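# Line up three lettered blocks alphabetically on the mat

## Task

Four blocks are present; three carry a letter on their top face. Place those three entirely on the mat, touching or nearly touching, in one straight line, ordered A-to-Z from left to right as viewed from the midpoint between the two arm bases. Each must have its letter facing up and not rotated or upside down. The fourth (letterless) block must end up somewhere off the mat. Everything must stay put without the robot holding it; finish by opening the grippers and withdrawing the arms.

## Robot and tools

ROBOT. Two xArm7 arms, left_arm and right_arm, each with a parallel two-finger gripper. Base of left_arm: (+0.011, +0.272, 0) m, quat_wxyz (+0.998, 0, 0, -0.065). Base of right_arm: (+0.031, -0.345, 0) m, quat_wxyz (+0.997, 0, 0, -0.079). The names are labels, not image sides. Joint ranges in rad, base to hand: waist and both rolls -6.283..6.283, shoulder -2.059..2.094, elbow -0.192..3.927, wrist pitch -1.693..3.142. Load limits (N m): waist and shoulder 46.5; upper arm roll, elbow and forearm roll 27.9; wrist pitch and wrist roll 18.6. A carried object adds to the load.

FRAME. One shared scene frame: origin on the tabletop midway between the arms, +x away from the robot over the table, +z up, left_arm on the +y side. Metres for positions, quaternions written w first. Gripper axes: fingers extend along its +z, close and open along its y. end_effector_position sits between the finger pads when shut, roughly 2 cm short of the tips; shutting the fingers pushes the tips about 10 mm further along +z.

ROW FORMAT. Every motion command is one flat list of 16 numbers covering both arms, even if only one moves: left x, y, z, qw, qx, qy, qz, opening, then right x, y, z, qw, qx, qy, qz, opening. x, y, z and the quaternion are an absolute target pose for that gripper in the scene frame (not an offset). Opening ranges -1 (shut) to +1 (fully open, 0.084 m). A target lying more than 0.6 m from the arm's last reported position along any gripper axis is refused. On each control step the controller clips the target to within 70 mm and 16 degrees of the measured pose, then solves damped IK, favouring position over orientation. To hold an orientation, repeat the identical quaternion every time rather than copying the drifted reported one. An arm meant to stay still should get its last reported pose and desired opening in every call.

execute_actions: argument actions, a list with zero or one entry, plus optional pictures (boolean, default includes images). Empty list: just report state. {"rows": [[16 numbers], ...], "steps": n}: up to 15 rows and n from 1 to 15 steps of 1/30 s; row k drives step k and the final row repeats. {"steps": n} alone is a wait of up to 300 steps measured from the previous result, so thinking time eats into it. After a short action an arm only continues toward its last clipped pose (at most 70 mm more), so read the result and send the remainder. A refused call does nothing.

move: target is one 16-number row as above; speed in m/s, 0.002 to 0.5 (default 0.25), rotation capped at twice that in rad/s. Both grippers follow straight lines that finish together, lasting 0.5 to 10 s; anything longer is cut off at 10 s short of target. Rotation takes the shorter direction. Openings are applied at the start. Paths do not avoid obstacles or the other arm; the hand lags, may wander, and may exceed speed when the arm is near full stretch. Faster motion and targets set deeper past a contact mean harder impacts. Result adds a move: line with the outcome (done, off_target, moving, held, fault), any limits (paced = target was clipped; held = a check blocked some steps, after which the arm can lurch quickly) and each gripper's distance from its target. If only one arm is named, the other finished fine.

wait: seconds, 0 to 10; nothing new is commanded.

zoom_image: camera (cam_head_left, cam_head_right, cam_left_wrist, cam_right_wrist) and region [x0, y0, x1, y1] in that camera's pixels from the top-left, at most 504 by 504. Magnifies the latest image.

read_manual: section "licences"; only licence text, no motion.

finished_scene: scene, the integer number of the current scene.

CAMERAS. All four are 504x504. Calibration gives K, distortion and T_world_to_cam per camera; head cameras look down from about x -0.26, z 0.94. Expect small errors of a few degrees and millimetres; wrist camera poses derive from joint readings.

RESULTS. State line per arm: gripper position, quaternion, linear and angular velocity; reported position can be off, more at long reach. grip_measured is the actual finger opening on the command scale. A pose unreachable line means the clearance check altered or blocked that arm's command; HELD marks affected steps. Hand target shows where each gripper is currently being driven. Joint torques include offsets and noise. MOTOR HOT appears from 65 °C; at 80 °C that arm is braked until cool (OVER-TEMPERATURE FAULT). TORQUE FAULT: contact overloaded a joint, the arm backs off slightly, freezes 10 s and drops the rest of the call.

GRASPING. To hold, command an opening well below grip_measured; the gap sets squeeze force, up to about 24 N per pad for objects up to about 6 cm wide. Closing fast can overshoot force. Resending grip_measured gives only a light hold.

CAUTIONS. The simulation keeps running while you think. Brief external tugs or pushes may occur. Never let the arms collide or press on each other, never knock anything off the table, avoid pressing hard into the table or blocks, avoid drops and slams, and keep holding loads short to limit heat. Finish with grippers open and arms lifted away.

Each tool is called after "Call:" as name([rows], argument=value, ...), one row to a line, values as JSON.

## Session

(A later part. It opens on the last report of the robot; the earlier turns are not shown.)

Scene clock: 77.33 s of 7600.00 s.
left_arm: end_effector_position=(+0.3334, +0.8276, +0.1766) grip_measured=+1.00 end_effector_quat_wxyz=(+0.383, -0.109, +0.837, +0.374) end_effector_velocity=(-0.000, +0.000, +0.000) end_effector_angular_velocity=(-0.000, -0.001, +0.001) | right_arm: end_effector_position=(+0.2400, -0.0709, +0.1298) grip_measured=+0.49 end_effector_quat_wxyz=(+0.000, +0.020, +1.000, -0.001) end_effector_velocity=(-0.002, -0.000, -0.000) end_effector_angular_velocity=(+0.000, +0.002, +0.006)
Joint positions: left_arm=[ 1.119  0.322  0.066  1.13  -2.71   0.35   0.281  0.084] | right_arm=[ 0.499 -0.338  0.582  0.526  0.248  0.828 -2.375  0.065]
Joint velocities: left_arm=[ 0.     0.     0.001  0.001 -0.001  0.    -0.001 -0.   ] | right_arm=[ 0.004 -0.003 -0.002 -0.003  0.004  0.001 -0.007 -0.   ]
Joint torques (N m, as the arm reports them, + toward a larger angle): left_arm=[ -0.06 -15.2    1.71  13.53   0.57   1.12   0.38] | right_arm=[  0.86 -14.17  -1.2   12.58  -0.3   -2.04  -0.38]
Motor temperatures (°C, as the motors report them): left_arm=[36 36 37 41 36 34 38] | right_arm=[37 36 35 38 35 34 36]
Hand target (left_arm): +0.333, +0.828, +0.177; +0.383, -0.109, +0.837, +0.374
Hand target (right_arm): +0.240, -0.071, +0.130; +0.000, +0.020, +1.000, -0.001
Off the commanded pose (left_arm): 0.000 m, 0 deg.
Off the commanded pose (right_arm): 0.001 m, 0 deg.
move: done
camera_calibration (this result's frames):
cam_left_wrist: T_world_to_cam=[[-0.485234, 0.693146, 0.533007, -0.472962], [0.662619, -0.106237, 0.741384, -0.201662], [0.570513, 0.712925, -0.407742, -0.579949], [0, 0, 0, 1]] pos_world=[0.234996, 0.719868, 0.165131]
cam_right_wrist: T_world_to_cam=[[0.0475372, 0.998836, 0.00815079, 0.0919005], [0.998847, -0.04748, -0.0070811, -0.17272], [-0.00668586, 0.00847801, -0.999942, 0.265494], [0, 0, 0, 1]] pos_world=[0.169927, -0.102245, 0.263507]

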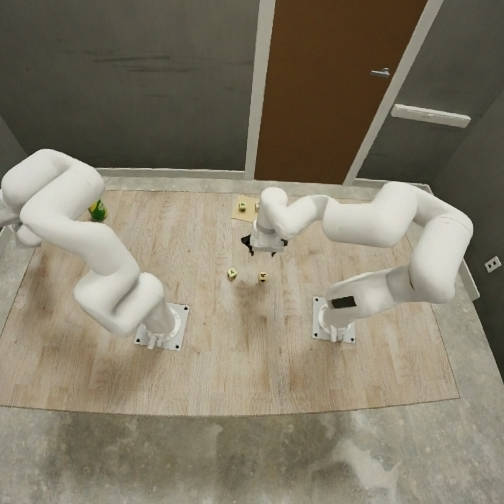

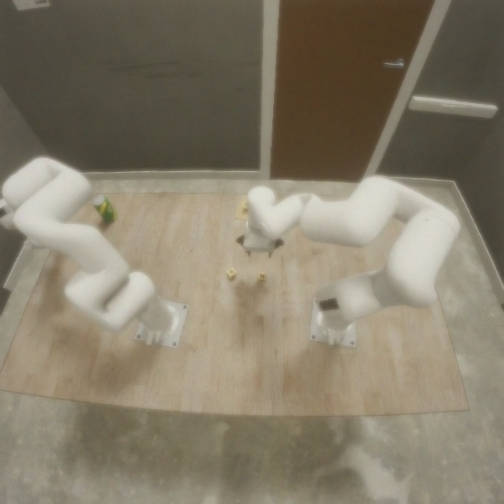

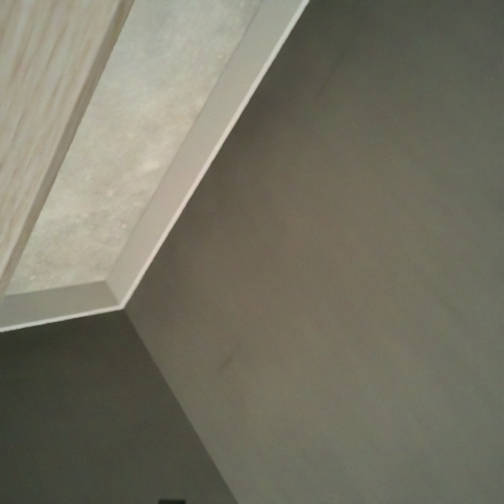

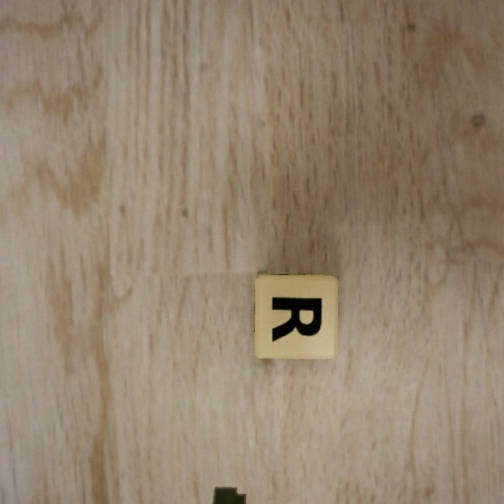

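Call:
move(target=[0.3334,0.8276,0.1766,0.383,-0.109,0.837,0.374,1, 0.1924,-0.0842,0.027,0,0.025,1,0,0.5], speed=0.12)

Call:
move(target=[0.3334,0.8276,0.1766,0.383,-0.109,0.837,0.374,1, 0.1924,-0.0842,0.027,0,0.025,1,0,-0.6])

Call:
move(target=[0.3334,0.8276,0.1766,0.383,-0.109,0.837,0.374,1, 0.2,-0.084,0.07,0,0.025,1,0,-0.6], speed=0.15)

Call:
move(target=[0.3334,0.8276,0.1766,0.383,-0.109,0.837,0.374,1, 0.5365,-0.043,0.08,0,0.7071,0.7071,0,-0.6], speed=0.3)

Scene clock: 85.97 s of 7600.00 s.
left_arm: end_effector_position=(+0.3334, +0.8276, +0.1766) grip_measured=+1.00 end_effector_quat_wxyz=(+0.383, -0.109, +0.837, +0.374) end_effector_velocity=(-0.001, +0.000, -0.000) end_effector_angular_velocity=(-0.001, -0.000, +0.001) | right_arm: end_effector_position=(+0.1926, -0.0840, +0.0272) grip_measured=+0.49 end_effector_quat_wxyz=(-0.000, +0.025, +1.000, +0.001) end_effector_velocity=(-0.001, -0.000, -0.002) end_effector_angular_velocity=(-0.006, -0.003, +0.004)
Joint positions: left_arm=[ 1.119  0.322  0.066  1.13  -2.71   0.35   0.281  0.084] | right_arm=[ 0.503 -0.12   0.717  0.312  0.2    0.408 -2.217  0.065]
Joint velocities: left_arm=[ 0.001  0.     0.    -0.001  0.     0.    -0.001 -0.   ] | right_arm=[-0.007  0.008  0.008 -0.    -0.023 -0.005  0.019  0.   ]
Joint torques (N m, as the arm reports them, + toward a larger angle): left_arm=[ -0.5  -14.88   1.76  13.81   0.49   1.29   0.32] | right_arm=[  0.92 -14.81  -0.09   9.19  -0.19  -2.03  -0.5 ]
Motor temperatures (°C, as the motors report them): left_arm=[36 36 37 41 36 34 38] | right_arm=[37 35 35 38 35 35 36]
Hand target (left_arm): +0.333, +0.828, +0.177; +0.383, -0.109, +0.837, +0.374
Hand target (right_arm): +0.192, -0.084, +0.027; -0.000, +0.025, +1.000, +0.000
Off the commanded pose (left_arm): 0.000 m, 0 deg.
Off the commanded pose (right_arm): 0.000 m, 0 deg.
After step 90, 4.20 s passed at rest.
move: done
camera_calibration (this result's frames):
cam_left_wrist: T_world_to_cam=[[-0.485234, 0.693146, 0.533007, -0.472962], [0.662619, -0.106237, 0.741384, -0.201662], [0.570513, 0.712925, -0.407742, -0.579949], [0, 0, 0, 1]] pos_world=[0.234996, 0.719868, 0.165131]
cam_right_wrist: T_world_to_cam=[[0.0576104, 0.998274, 0.0113696, 0.10604], [0.998316, -0.0575283, -0.00741848, -0.12747], [-0.00675161, 0.0117778, -0.999908, 0.162999], [0, 0, 0, 1]] pos_world=[0.122247, -0.11511, 0.160832]

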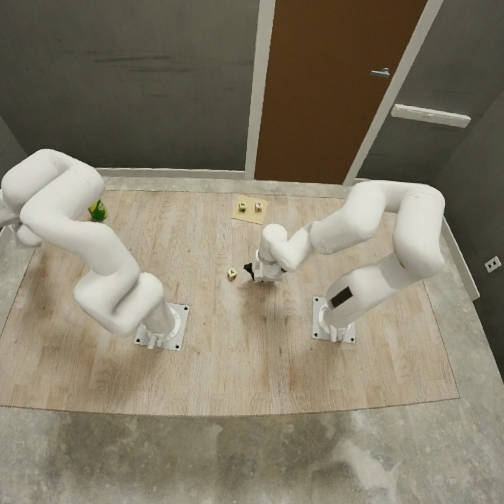

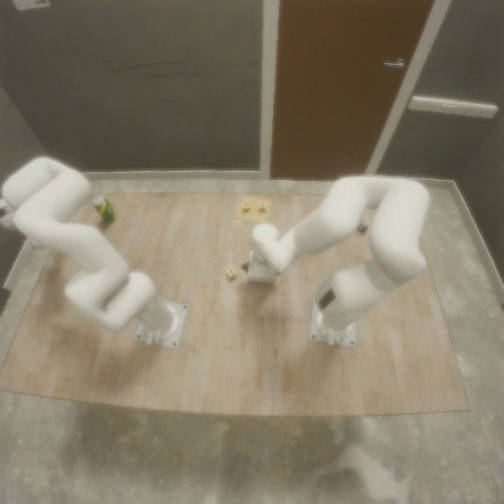

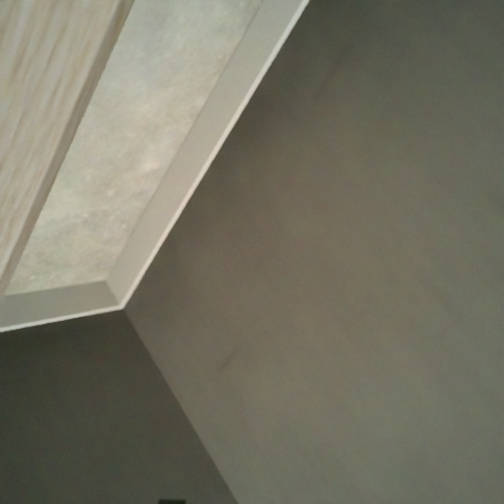

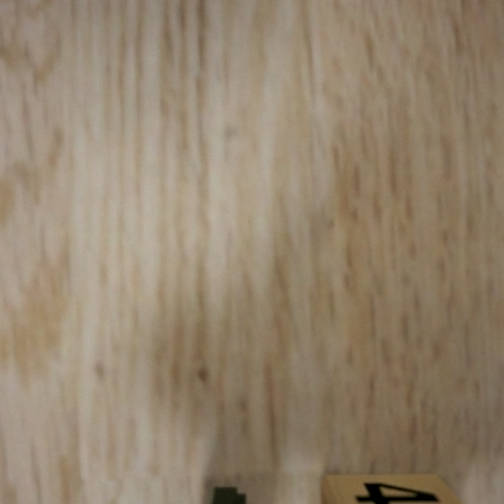

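Scene clock: 86.67 s of 7600.00 s.
left_arm: end_effector_position=(+0.3334, +0.8276, +0.1766) grip_measured=+1.00 end_effector_quat_wxyz=(+0.383, -0.109, +0.837, +0.374) end_effector_velocity=(-0.000, +0.000, +0.000) end_effector_angular_velocity=(+0.000, -0.000, +0.000) | right_arm: end_effector_position=(+0.1926, -0.0840, +0.0272) grip_measured=-0.33 end_effector_quat_wxyz=(+0.000, +0.025, +1.000, +0.000) end_effector_velocity=(+0.001, +0.000, +0.000) end_effector_angular_velocity=(+0.001, -0.002, +0.000)
Joint positions: left_arm=[ 1.119  0.322  0.066  1.13  -2.71   0.35   0.281  0.084] | right_arm=[ 0.502 -0.119  0.718  0.312  0.198  0.408 -2.214  0.03 ]
Joint velocities: left_arm=[ 0. -0.  0.  0. -0.  0.  0.  0.] | right_arm=[-0.    -0.001 -0.     0.    -0.002 -0.     0.001  0.   ]
Joint torques (N m, as the arm reports them, + toward a larger angle): left_arm=[ -0.66 -15.1    2.03  13.78   0.46   1.1    0.27] | right_arm=[  0.77 -12.85   0.     8.43  -0.29  -1.95  -0.39]
Motor temperatures (°C, as the motors report them): left_arm=[36 36 37 41 36 34 38] | right_arm=[37 35 35 38 35 35 36]
Hand target (left_arm): +0.333, +0.828, +0.177; +0.383, -0.109, +0.837, +0.374
Hand target (right_arm): +0.192, -0.084, +0.027; +0.000, +0.025, +1.000, -0.000
Off the commanded pose (left_arm): 0.000 m, 0 deg.
Off the commanded pose (right_arm): 0.000 m, 0 deg.
move: done
camera_calibration (this result's frames):
cam_left_wrist: T_world_to_cam=[[-0.485233, 0.693147, 0.533007, -0.472962], [0.662619, -0.106237, 0.741384, -0.201662], [0.570513, 0.712925, -0.407742, -0.579949], [0, 0, 0, 1]] pos_world=[0.234996, 0.719868, 0.165131]
cam_right_wrist: T_world_to_cam=[[0.0575407, 0.998287, 0.0105455, 0.106066], [0.998323, -0.05747, -0.00689529, -0.127466], [-0.00627743, 0.0109246, -0.999921, 0.162794], [0, 0, 0, 1]] pos_world=[0.122171, -0.114989, 0.160784]

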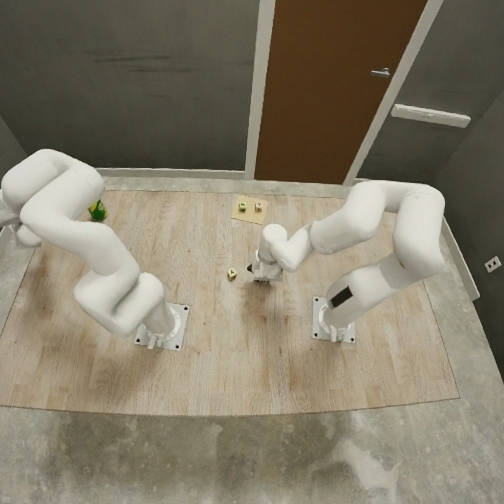

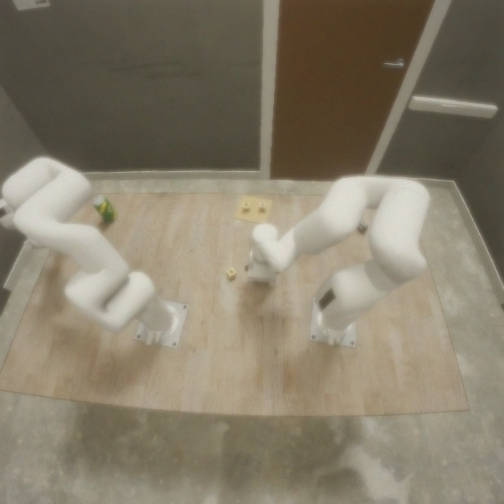

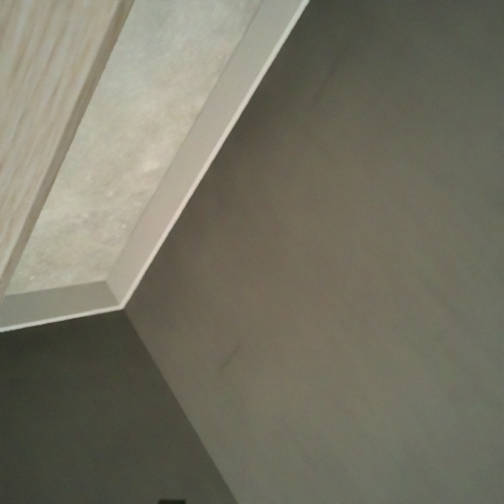

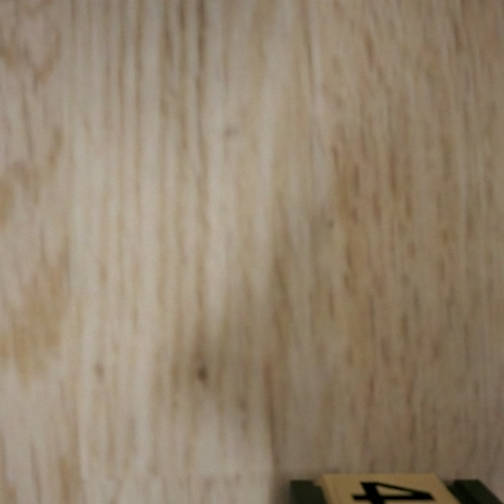

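Scene clock: 87.57 s of 7600.00 s.
left_arm: end_effector_position=(+0.3334, +0.8276, +0.1766) grip_measured=+1.00 end_effector_quat_wxyz=(+0.383, -0.109, +0.837, +0.374) end_effector_velocity=(+0.000, +0.000, +0.000) end_effector_angular_velocity=(+0.001, +0.001, -0.001) | right_arm: end_effector_position=(+0.1998, -0.0842, +0.0697) grip_measured=-0.33 end_effector_quat_wxyz=(-0.000, +0.025, +1.000, -0.000) end_effector_velocity=(+0.001, +0.001, +0.002) end_effector_angular_velocity=(+0.003, -0.001, -0.003)
Joint positions: left_arm=[ 1.119  0.322  0.066  1.13  -2.71   0.35   0.281  0.084] | right_arm=[ 0.549 -0.296  0.659  0.351  0.316  0.613 -2.324  0.03 ]
Joint velocities: left_arm=[ 0.    -0.    -0.     0.001  0.    -0.     0.001  0.   ] | right_arm=[ 0.001 -0.005 -0.003  0.003  0.004  0.005 -0.003 -0.   ]
Joint torques (N m, as the arm reports them, + toward a larger angle): left_arm=[ -0.01 -15.19   1.56  13.96   0.79   1.22   0.28] | right_arm=[  0.9  -12.43  -0.89  10.91  -0.31  -2.05  -0.48]
Motor temperatures (°C, as the motors report them): left_arm=[36 36 37 41 36 34 38] | right_arm=[37 35 35 38 35 35 36]
Hand target (left_arm): +0.333, +0.828, +0.177; +0.383, -0.109, +0.837, +0.374
Hand target (right_arm): +0.200, -0.084, +0.070; +0.000, +0.025, +1.000, -0.000
Off the commanded pose (left_arm): 0.000 m, 0 deg.
Off the commanded pose (right_arm): 0.000 m, 0 deg.
move: done
camera_calibration (this result's frames):
cam_left_wrist: T_world_to_cam=[[-0.485234, 0.693147, 0.533007, -0.472962], [0.662619, -0.106237, 0.741384, -0.201662], [0.570513, 0.712925, -0.407742, -0.579949], [0, 0, 0, 1]] pos_world=[0.234996, 0.719868, 0.165131]
cam_right_wrist: T_world_to_cam=[[0.0574562, 0.998306, 0.00921114, 0.105538], [0.998322, -0.057386, -0.0077162, -0.13436], [-0.00717453, 0.00963903, -0.999928, 0.205464], [0, 0, 0, 1]] pos_world=[0.129544, -0.11505, 0.20344]

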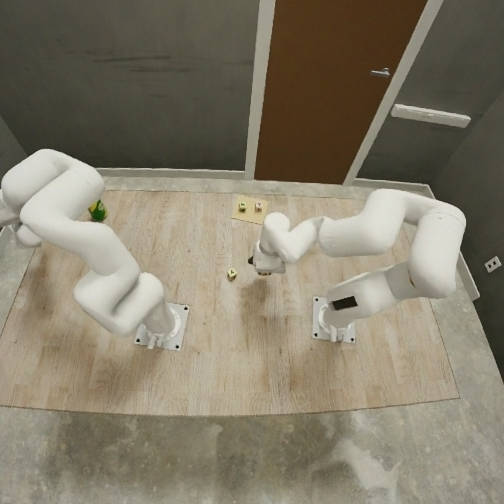

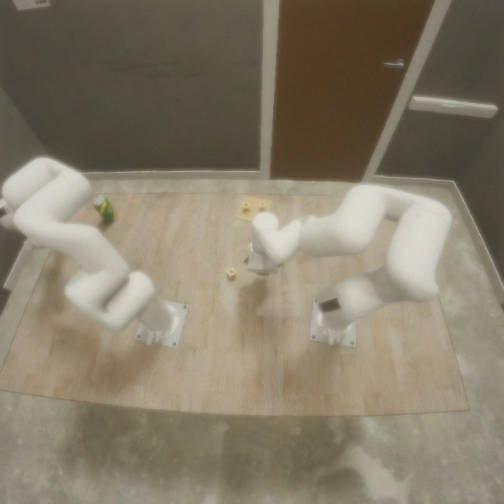

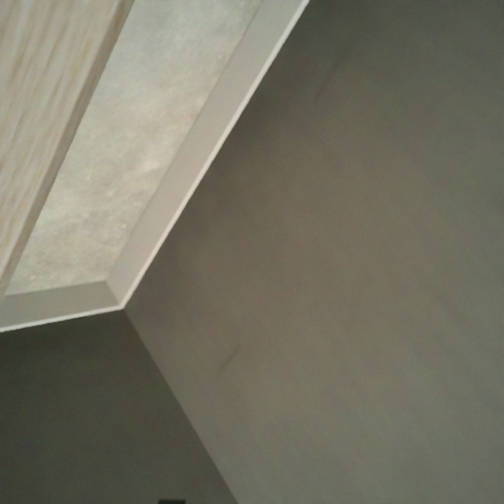

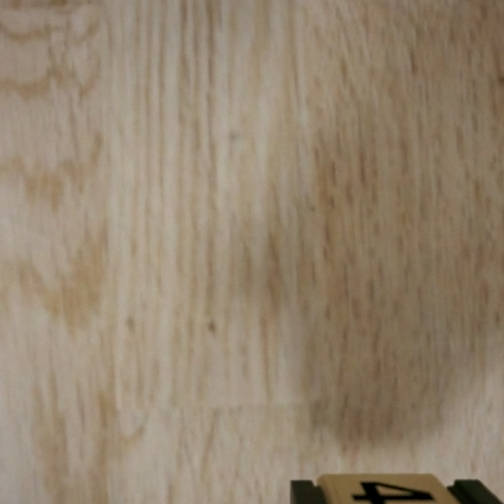

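Scene clock: 90.60 s of 7600.00 s.
left_arm: end_effector_position=(+0.3334, +0.8276, +0.1766) grip_measured=+1.00 end_effector_quat_wxyz=(+0.383, -0.109, +0.837, +0.374) end_effector_velocity=(-0.000, +0.001, +0.001) end_effector_angular_velocity=(+0.001, -0.000, +0.001) | right_arm: end_effector_position=(+0.5364, -0.0420, +0.0803) grip_measured=-0.33 end_effector_quat_wxyz=(-0.001, +0.707, +0.707, +0.001) end_effector_velocity=(+0.003, -0.002, -0.000) end_effector_angular_velocity=(-0.003, +0.002, -0.009)
Joint positions: left_arm=[ 1.119  0.322  0.066  1.13  -2.71   0.35   0.281  0.084] | right_arm=[ 0.392  0.584  0.362  1.442 -0.249  0.903 -0.873  0.03 ]
Joint velocities: left_arm=[-0.     0.     0.001  0.001 -0.001 -0.     0.001  0.   ] | right_arm=[ 0.     0.007 -0.004  0.012 -0.001  0.009  0.004 -0.   ]
Joint torques (N m, as the arm reports them, + toward a larger angle): left_arm=[ -0.11 -15.18   1.58  13.7    1.01   1.24   0.36] | right_arm=[  0.81 -45.02   3.35  12.77  -0.1   -2.14  -0.41]
Motor temperatures (°C, as the motors report them): left_arm=[36 36 37 41 36 34 38] | right_arm=[37 35 35 38 35 35 36]
Hand target (left_arm): +0.333, +0.828, +0.177; +0.383, -0.109, +0.837, +0.374
Hand target (right_arm): +0.537, -0.042, +0.080; -0.001, +0.708, +0.707, +0.001
Off the commanded pose (left_arm): 0.000 m, 0 deg.
Off the commanded pose (right_arm): 0.001 m, 0 deg.
move: done
camera_calibration (this result's frames):
cam_left_wrist: T_world_to_cam=[[-0.485233, 0.693147, 0.533007, -0.472962], [0.662619, -0.106237, 0.741384, -0.201662], [0.570513, 0.712925, -0.407742, -0.579949], [0, 0, 0, 1]] pos_world=[0.234996, 0.719868, 0.165131]
cam_right_wrist: T_world_to_cam=[[0.999918, -0.00802971, 0.0099734, -0.503877], [-0.00793629, -0.999925, -0.00937157, 0.03245], [0.0100479, 0.00929165, -0.999906, 0.208742], [0, 0, 0, 1]] pos_world=[0.501995, 0.026462, 0.214052]

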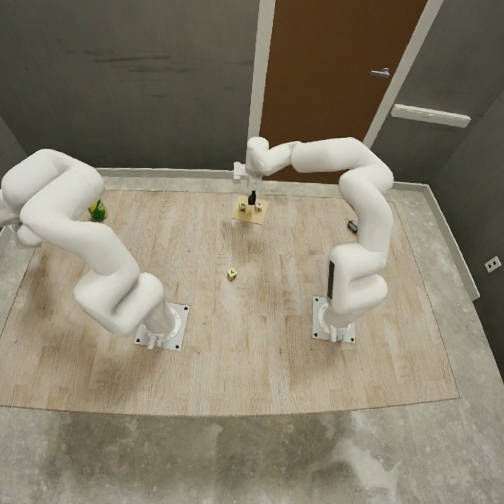

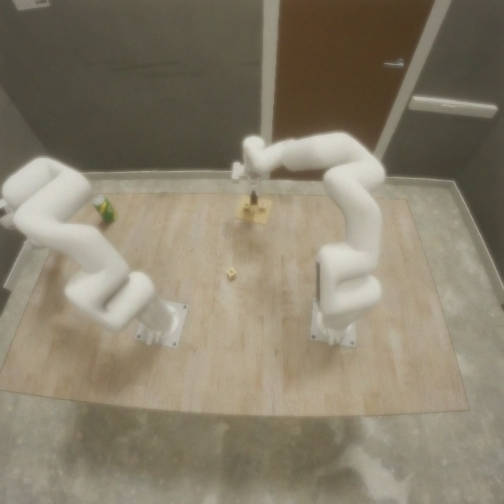

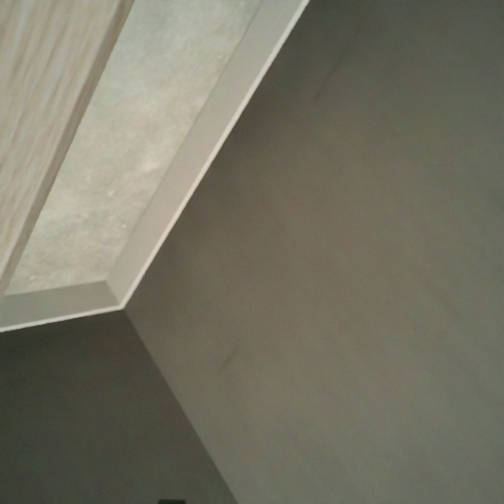

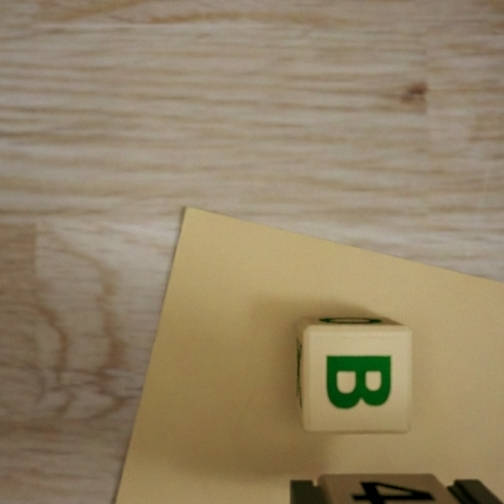

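Call:
move(target=[0.3334,0.8276,0.1766,0.383,-0.109,0.837,0.374,1, 0.536,-0.0435,0.0335,0,0.7071,0.7071,0,-0.6], speed=0.04)

Call:
move(target=[0.3334,0.8276,0.1766,0.383,-0.109,0.837,0.374,1, 0.536,-0.0435,0.0335,0,0.7071,0.7071,0,0.5])

Call:
move(target=[0.3334,0.8276,0.1766,0.383,-0.109,0.837,0.374,1, 0.53,-0.12,0.2,0,0.7071,0.7071,0,0.5])

Scene clock: 102.53 s of 7600.00 s.
left_arm: end_effector_position=(+0.3334, +0.8276, +0.1766) grip_measured=+1.00 end_effector_quat_wxyz=(+0.383, -0.109, +0.837, +0.374) end_effector_velocity=(-0.000, +0.000, +0.000) end_effector_angular_velocity=(+0.001, +0.001, -0.001) | right_arm: end_effector_position=(+0.5362, -0.0434, +0.0337) grip_measured=-0.33 end_effector_quat_wxyz=(+0.000, +0.707, +0.707, +0.000) end_effector_velocity=(+0.002, +0.001, +0.002) end_effector_angular_velocity=(+0.002, -0.006, -0.000)
Joint positions: left_arm=[ 1.119  0.322  0.066  1.13  -2.71   0.35   0.281  0.084] | right_arm=[ 0.407  0.661  0.337  1.421 -0.284  0.808 -0.852  0.03 ]
Joint velocities: left_arm=[-0.     0.     0.001  0.     0.001  0.     0.001  0.   ] | right_arm=[ 0.002 -0.001 -0.001  0.002 -0.001 -0.003  0.001 -0.   ]
Joint torques (N m, as the arm reports them, + toward a larger angle): left_arm=[ -0.09 -14.77   1.53  13.86   0.49   1.21   0.35] | right_arm=[  0.76 -46.01   3.39  12.23  -0.05  -2.02  -0.44]
Motor temperatures (°C, as the motors report them): left_arm=[36 36 37 41 36 34 38] | right_arm=[37 36 35 38 35 35 36]
Hand target (left_arm): +0.333, +0.828, +0.177; +0.383, -0.109, +0.837, +0.374
Hand target (right_arm): +0.536, -0.043, +0.033; -0.000, +0.707, +0.707, +0.000
Off the commanded pose (left_arm): 0.000 m, 0 deg.
Off the commanded pose (right_arm): 0.000 m, 0 deg.
After step 90, 7.43 s passed at rest.
move: done
camera_calibration (this result's frames):
cam_left_wrist: T_world_to_cam=[[-0.485234, 0.693147, 0.533007, -0.472962], [0.662619, -0.106237, 0.741384, -0.201662], [0.570513, 0.712925, -0.407742, -0.579949], [0, 0, 0, 1]] pos_world=[0.234996, 0.719868, 0.165131]
cam_right_wrist: T_world_to_cam=[[0.999916, -0.00772294, 0.0103983, -0.503211], [-0.0076436, -0.999942, -0.00764807, 0.0304107], [0.0104567, 0.00756795, -0.999917, 0.161942], [0, 0, 0, 1]] pos_world=[0.501707, 0.0252971, 0.167394]

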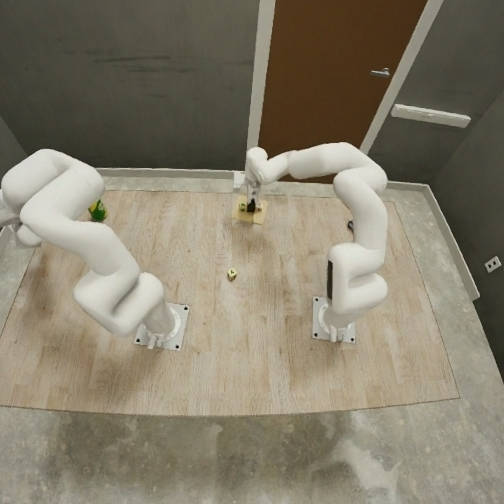

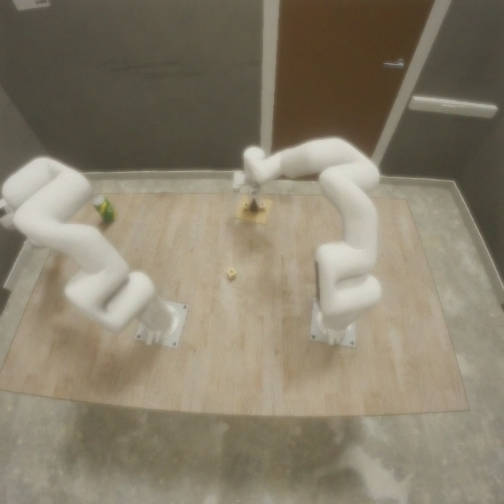

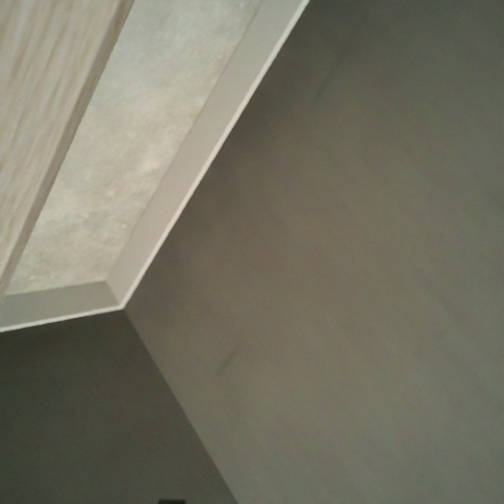

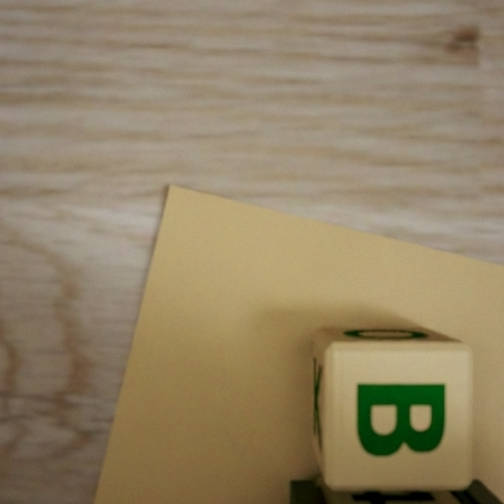

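Scene clock: 103.23 s of 7600.00 s.
left_arm: end_effector_position=(+0.3334, +0.8276, +0.1766) grip_measured=+1.00 end_effector_quat_wxyz=(+0.383, -0.109, +0.837, +0.374) end_effector_velocity=(+0.001, -0.000, +0.000) end_effector_angular_velocity=(+0.000, -0.000, -0.001) | right_arm: end_effector_position=(+0.5360, -0.0435, +0.0335) grip_measured=+0.49 end_effector_quat_wxyz=(+0.000, +0.707, +0.707, +0.000) end_effector_velocity=(-0.000, -0.001, -0.001) end_effector_angular_velocity=(-0.001, +0.002, -0.001)
Joint positions: left_arm=[ 1.119  0.322  0.066  1.13  -2.71   0.35   0.281  0.084] | right_arm=[ 0.407  0.661  0.337  1.42  -0.284  0.808 -0.853  0.065]
Joint velocities: left_arm=[-0.     0.    -0.     0.     0.001  0.    -0.001 -0.   ] | right_arm=[-0.     0.002 -0.001 -0.     0.    -0.     0.    -0.   ]
Joint torques (N m, as the arm reports them, + toward a larger angle): left_arm=[ -0.42 -15.07   1.48  13.86   0.58   1.35   0.36] | right_arm=[  0.86 -46.04   3.44  12.29  -0.25  -2.1   -0.47]
Motor temperatures (°C, as the motors report them): left_arm=[36 36 37 41 36 34 38] | right_arm=[37 36 35 38 35 35 36]
Hand target (left_arm): +0.333, +0.828, +0.177; +0.383, -0.109, +0.837, +0.374
Hand target (right_arm): +0.536, -0.044, +0.034; +0.000, +0.707, +0.707, +0.000
Off the commanded pose (left_arm): 0.000 m, 0 deg.
Off the commanded pose (right_arm): 0.000 m, 0 deg.
move: done
camera_calibration (this result's frames):
cam_left_wrist: T_world_to_cam=[[-0.485234, 0.693147, 0.533007, -0.472962], [0.662619, -0.106237, 0.741384, -0.201662], [0.570513, 0.712925, -0.407742, -0.579949], [0, 0, 0, 1]] pos_world=[0.234996, 0.719868, 0.165131]
cam_right_wrist: T_world_to_cam=[[0.999921, -0.00758959, 0.0100483, -0.503037], [-0.00751585, -0.999945, -0.00735555, 0.0302061], [0.0101036, 0.00727944, -0.999922, 0.161894], [0, 0, 0, 1]] pos_world=[0.501589, 0.0252081, 0.167158]

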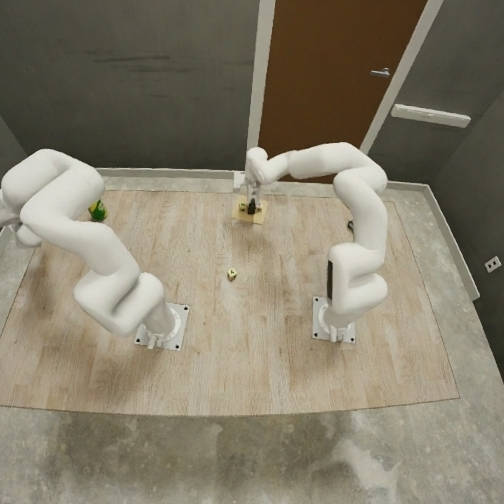

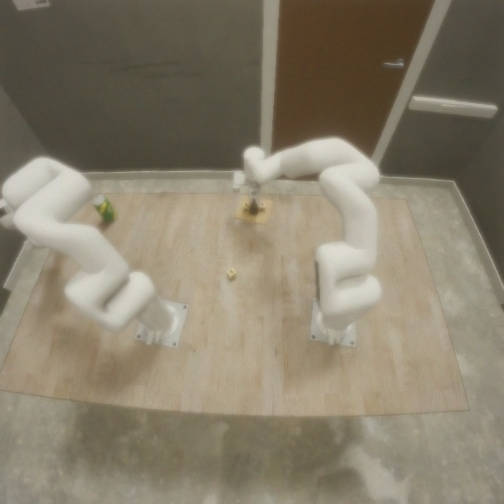

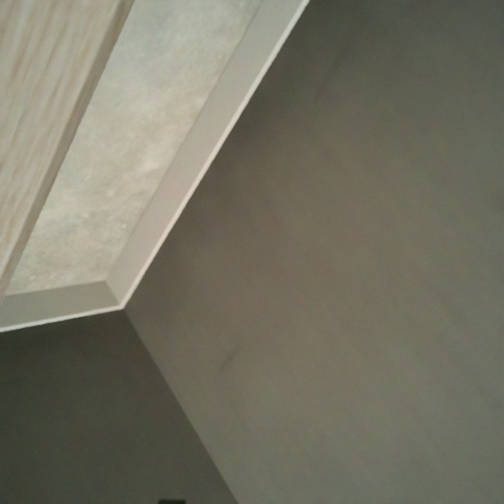

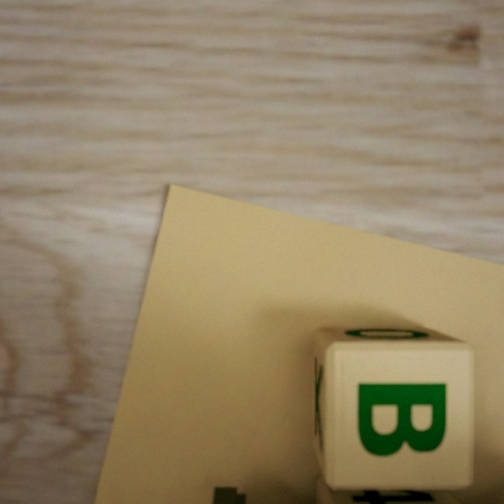

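Scene clock: 104.47 s of 7600.00 s.
left_arm: end_effector_position=(+0.3334, +0.8276, +0.1766) grip_measured=+1.00 end_effector_quat_wxyz=(+0.383, -0.109, +0.837, +0.374) end_effector_velocity=(+0.001, -0.000, +0.000) end_effector_angular_velocity=(-0.000, -0.000, -0.001) | right_arm: end_effector_position=(+0.5296, -0.1198, +0.1991) grip_measured=+0.49 end_effector_quat_wxyz=(-0.000, +0.707, +0.708, -0.001) end_effector_velocity=(+0.003, +0.000, +0.008) end_effector_angular_velocity=(+0.004, -0.014, -0.001)
Joint positions: left_arm=[ 1.119  0.322  0.066  1.13  -2.71   0.35   0.281  0.084] | right_arm=[ 0.253  0.293  0.371  1.383 -0.117  1.114 -1.068  0.065]
Joint velocities: left_arm=[-0.001 -0.    -0.001  0.    -0.    -0.     0.    -0.   ] | right_arm=[-0.001 -0.01  -0.001  0.007  0.001  0.002 -0.002 -0.   ]
Joint torques (N m, as the arm reports them, + toward a larger angle): left_arm=[ -0.26 -15.01   1.69  13.79   0.5    1.28   0.34] | right_arm=[  0.87 -37.97   2.02  13.96  -0.17  -2.1   -0.42]
Motor temperatures (°C, as the motors report them): left_arm=[36 36 37 41 36 34 38] | right_arm=[37 36 35 38 35 35 36]
Hand target (left_arm): +0.333, +0.828, +0.177; +0.383, -0.109, +0.837, +0.374
Hand target (right_arm): +0.530, -0.120, +0.200; +0.000, +0.707, +0.707, -0.000
Off the commanded pose (left_arm): 0.000 m, 0 deg.
Off the commanded pose (right_arm): 0.001 m, 0 deg.
move: done
camera_calibration (this result's frames):
cam_left_wrist: T_world_to_cam=[[-0.485234, 0.693146, 0.533007, -0.472962], [0.662619, -0.106237, 0.741384, -0.201662], [0.570513, 0.712925, -0.407742, -0.579949], [0, 0, 0, 1]] pos_world=[0.234996, 0.719868, 0.165131]
cam_right_wrist: T_world_to_cam=[[0.999946, -0.00626042, 0.00834964, -0.498405], [-0.00620563, -0.999959, -0.00657201, -0.0457736], [0.00839044, 0.00651984, -0.999944, 0.328907], [0, 0, 0, 1]] pos_world=[0.495334, -0.0510364, 0.332749]

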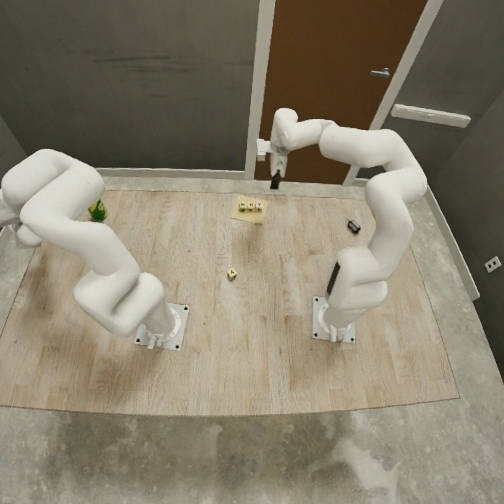

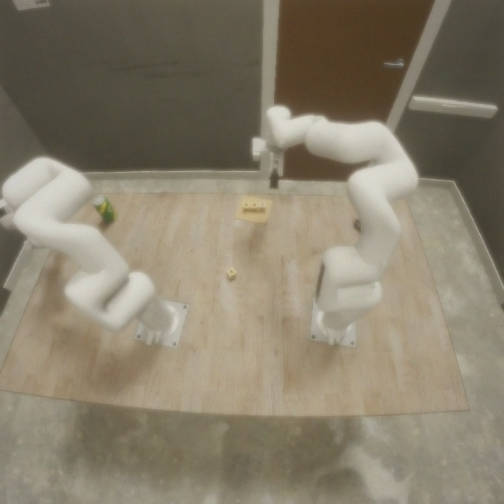

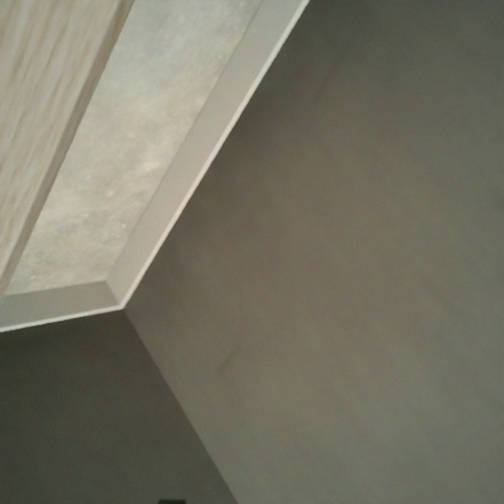

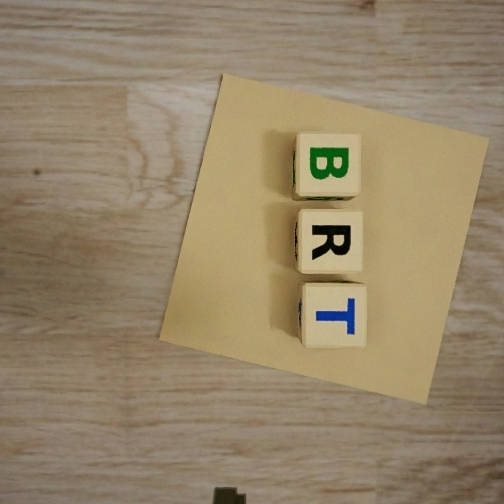

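Call:
finished_scene(scene=1)

The scene is finished: the task was done.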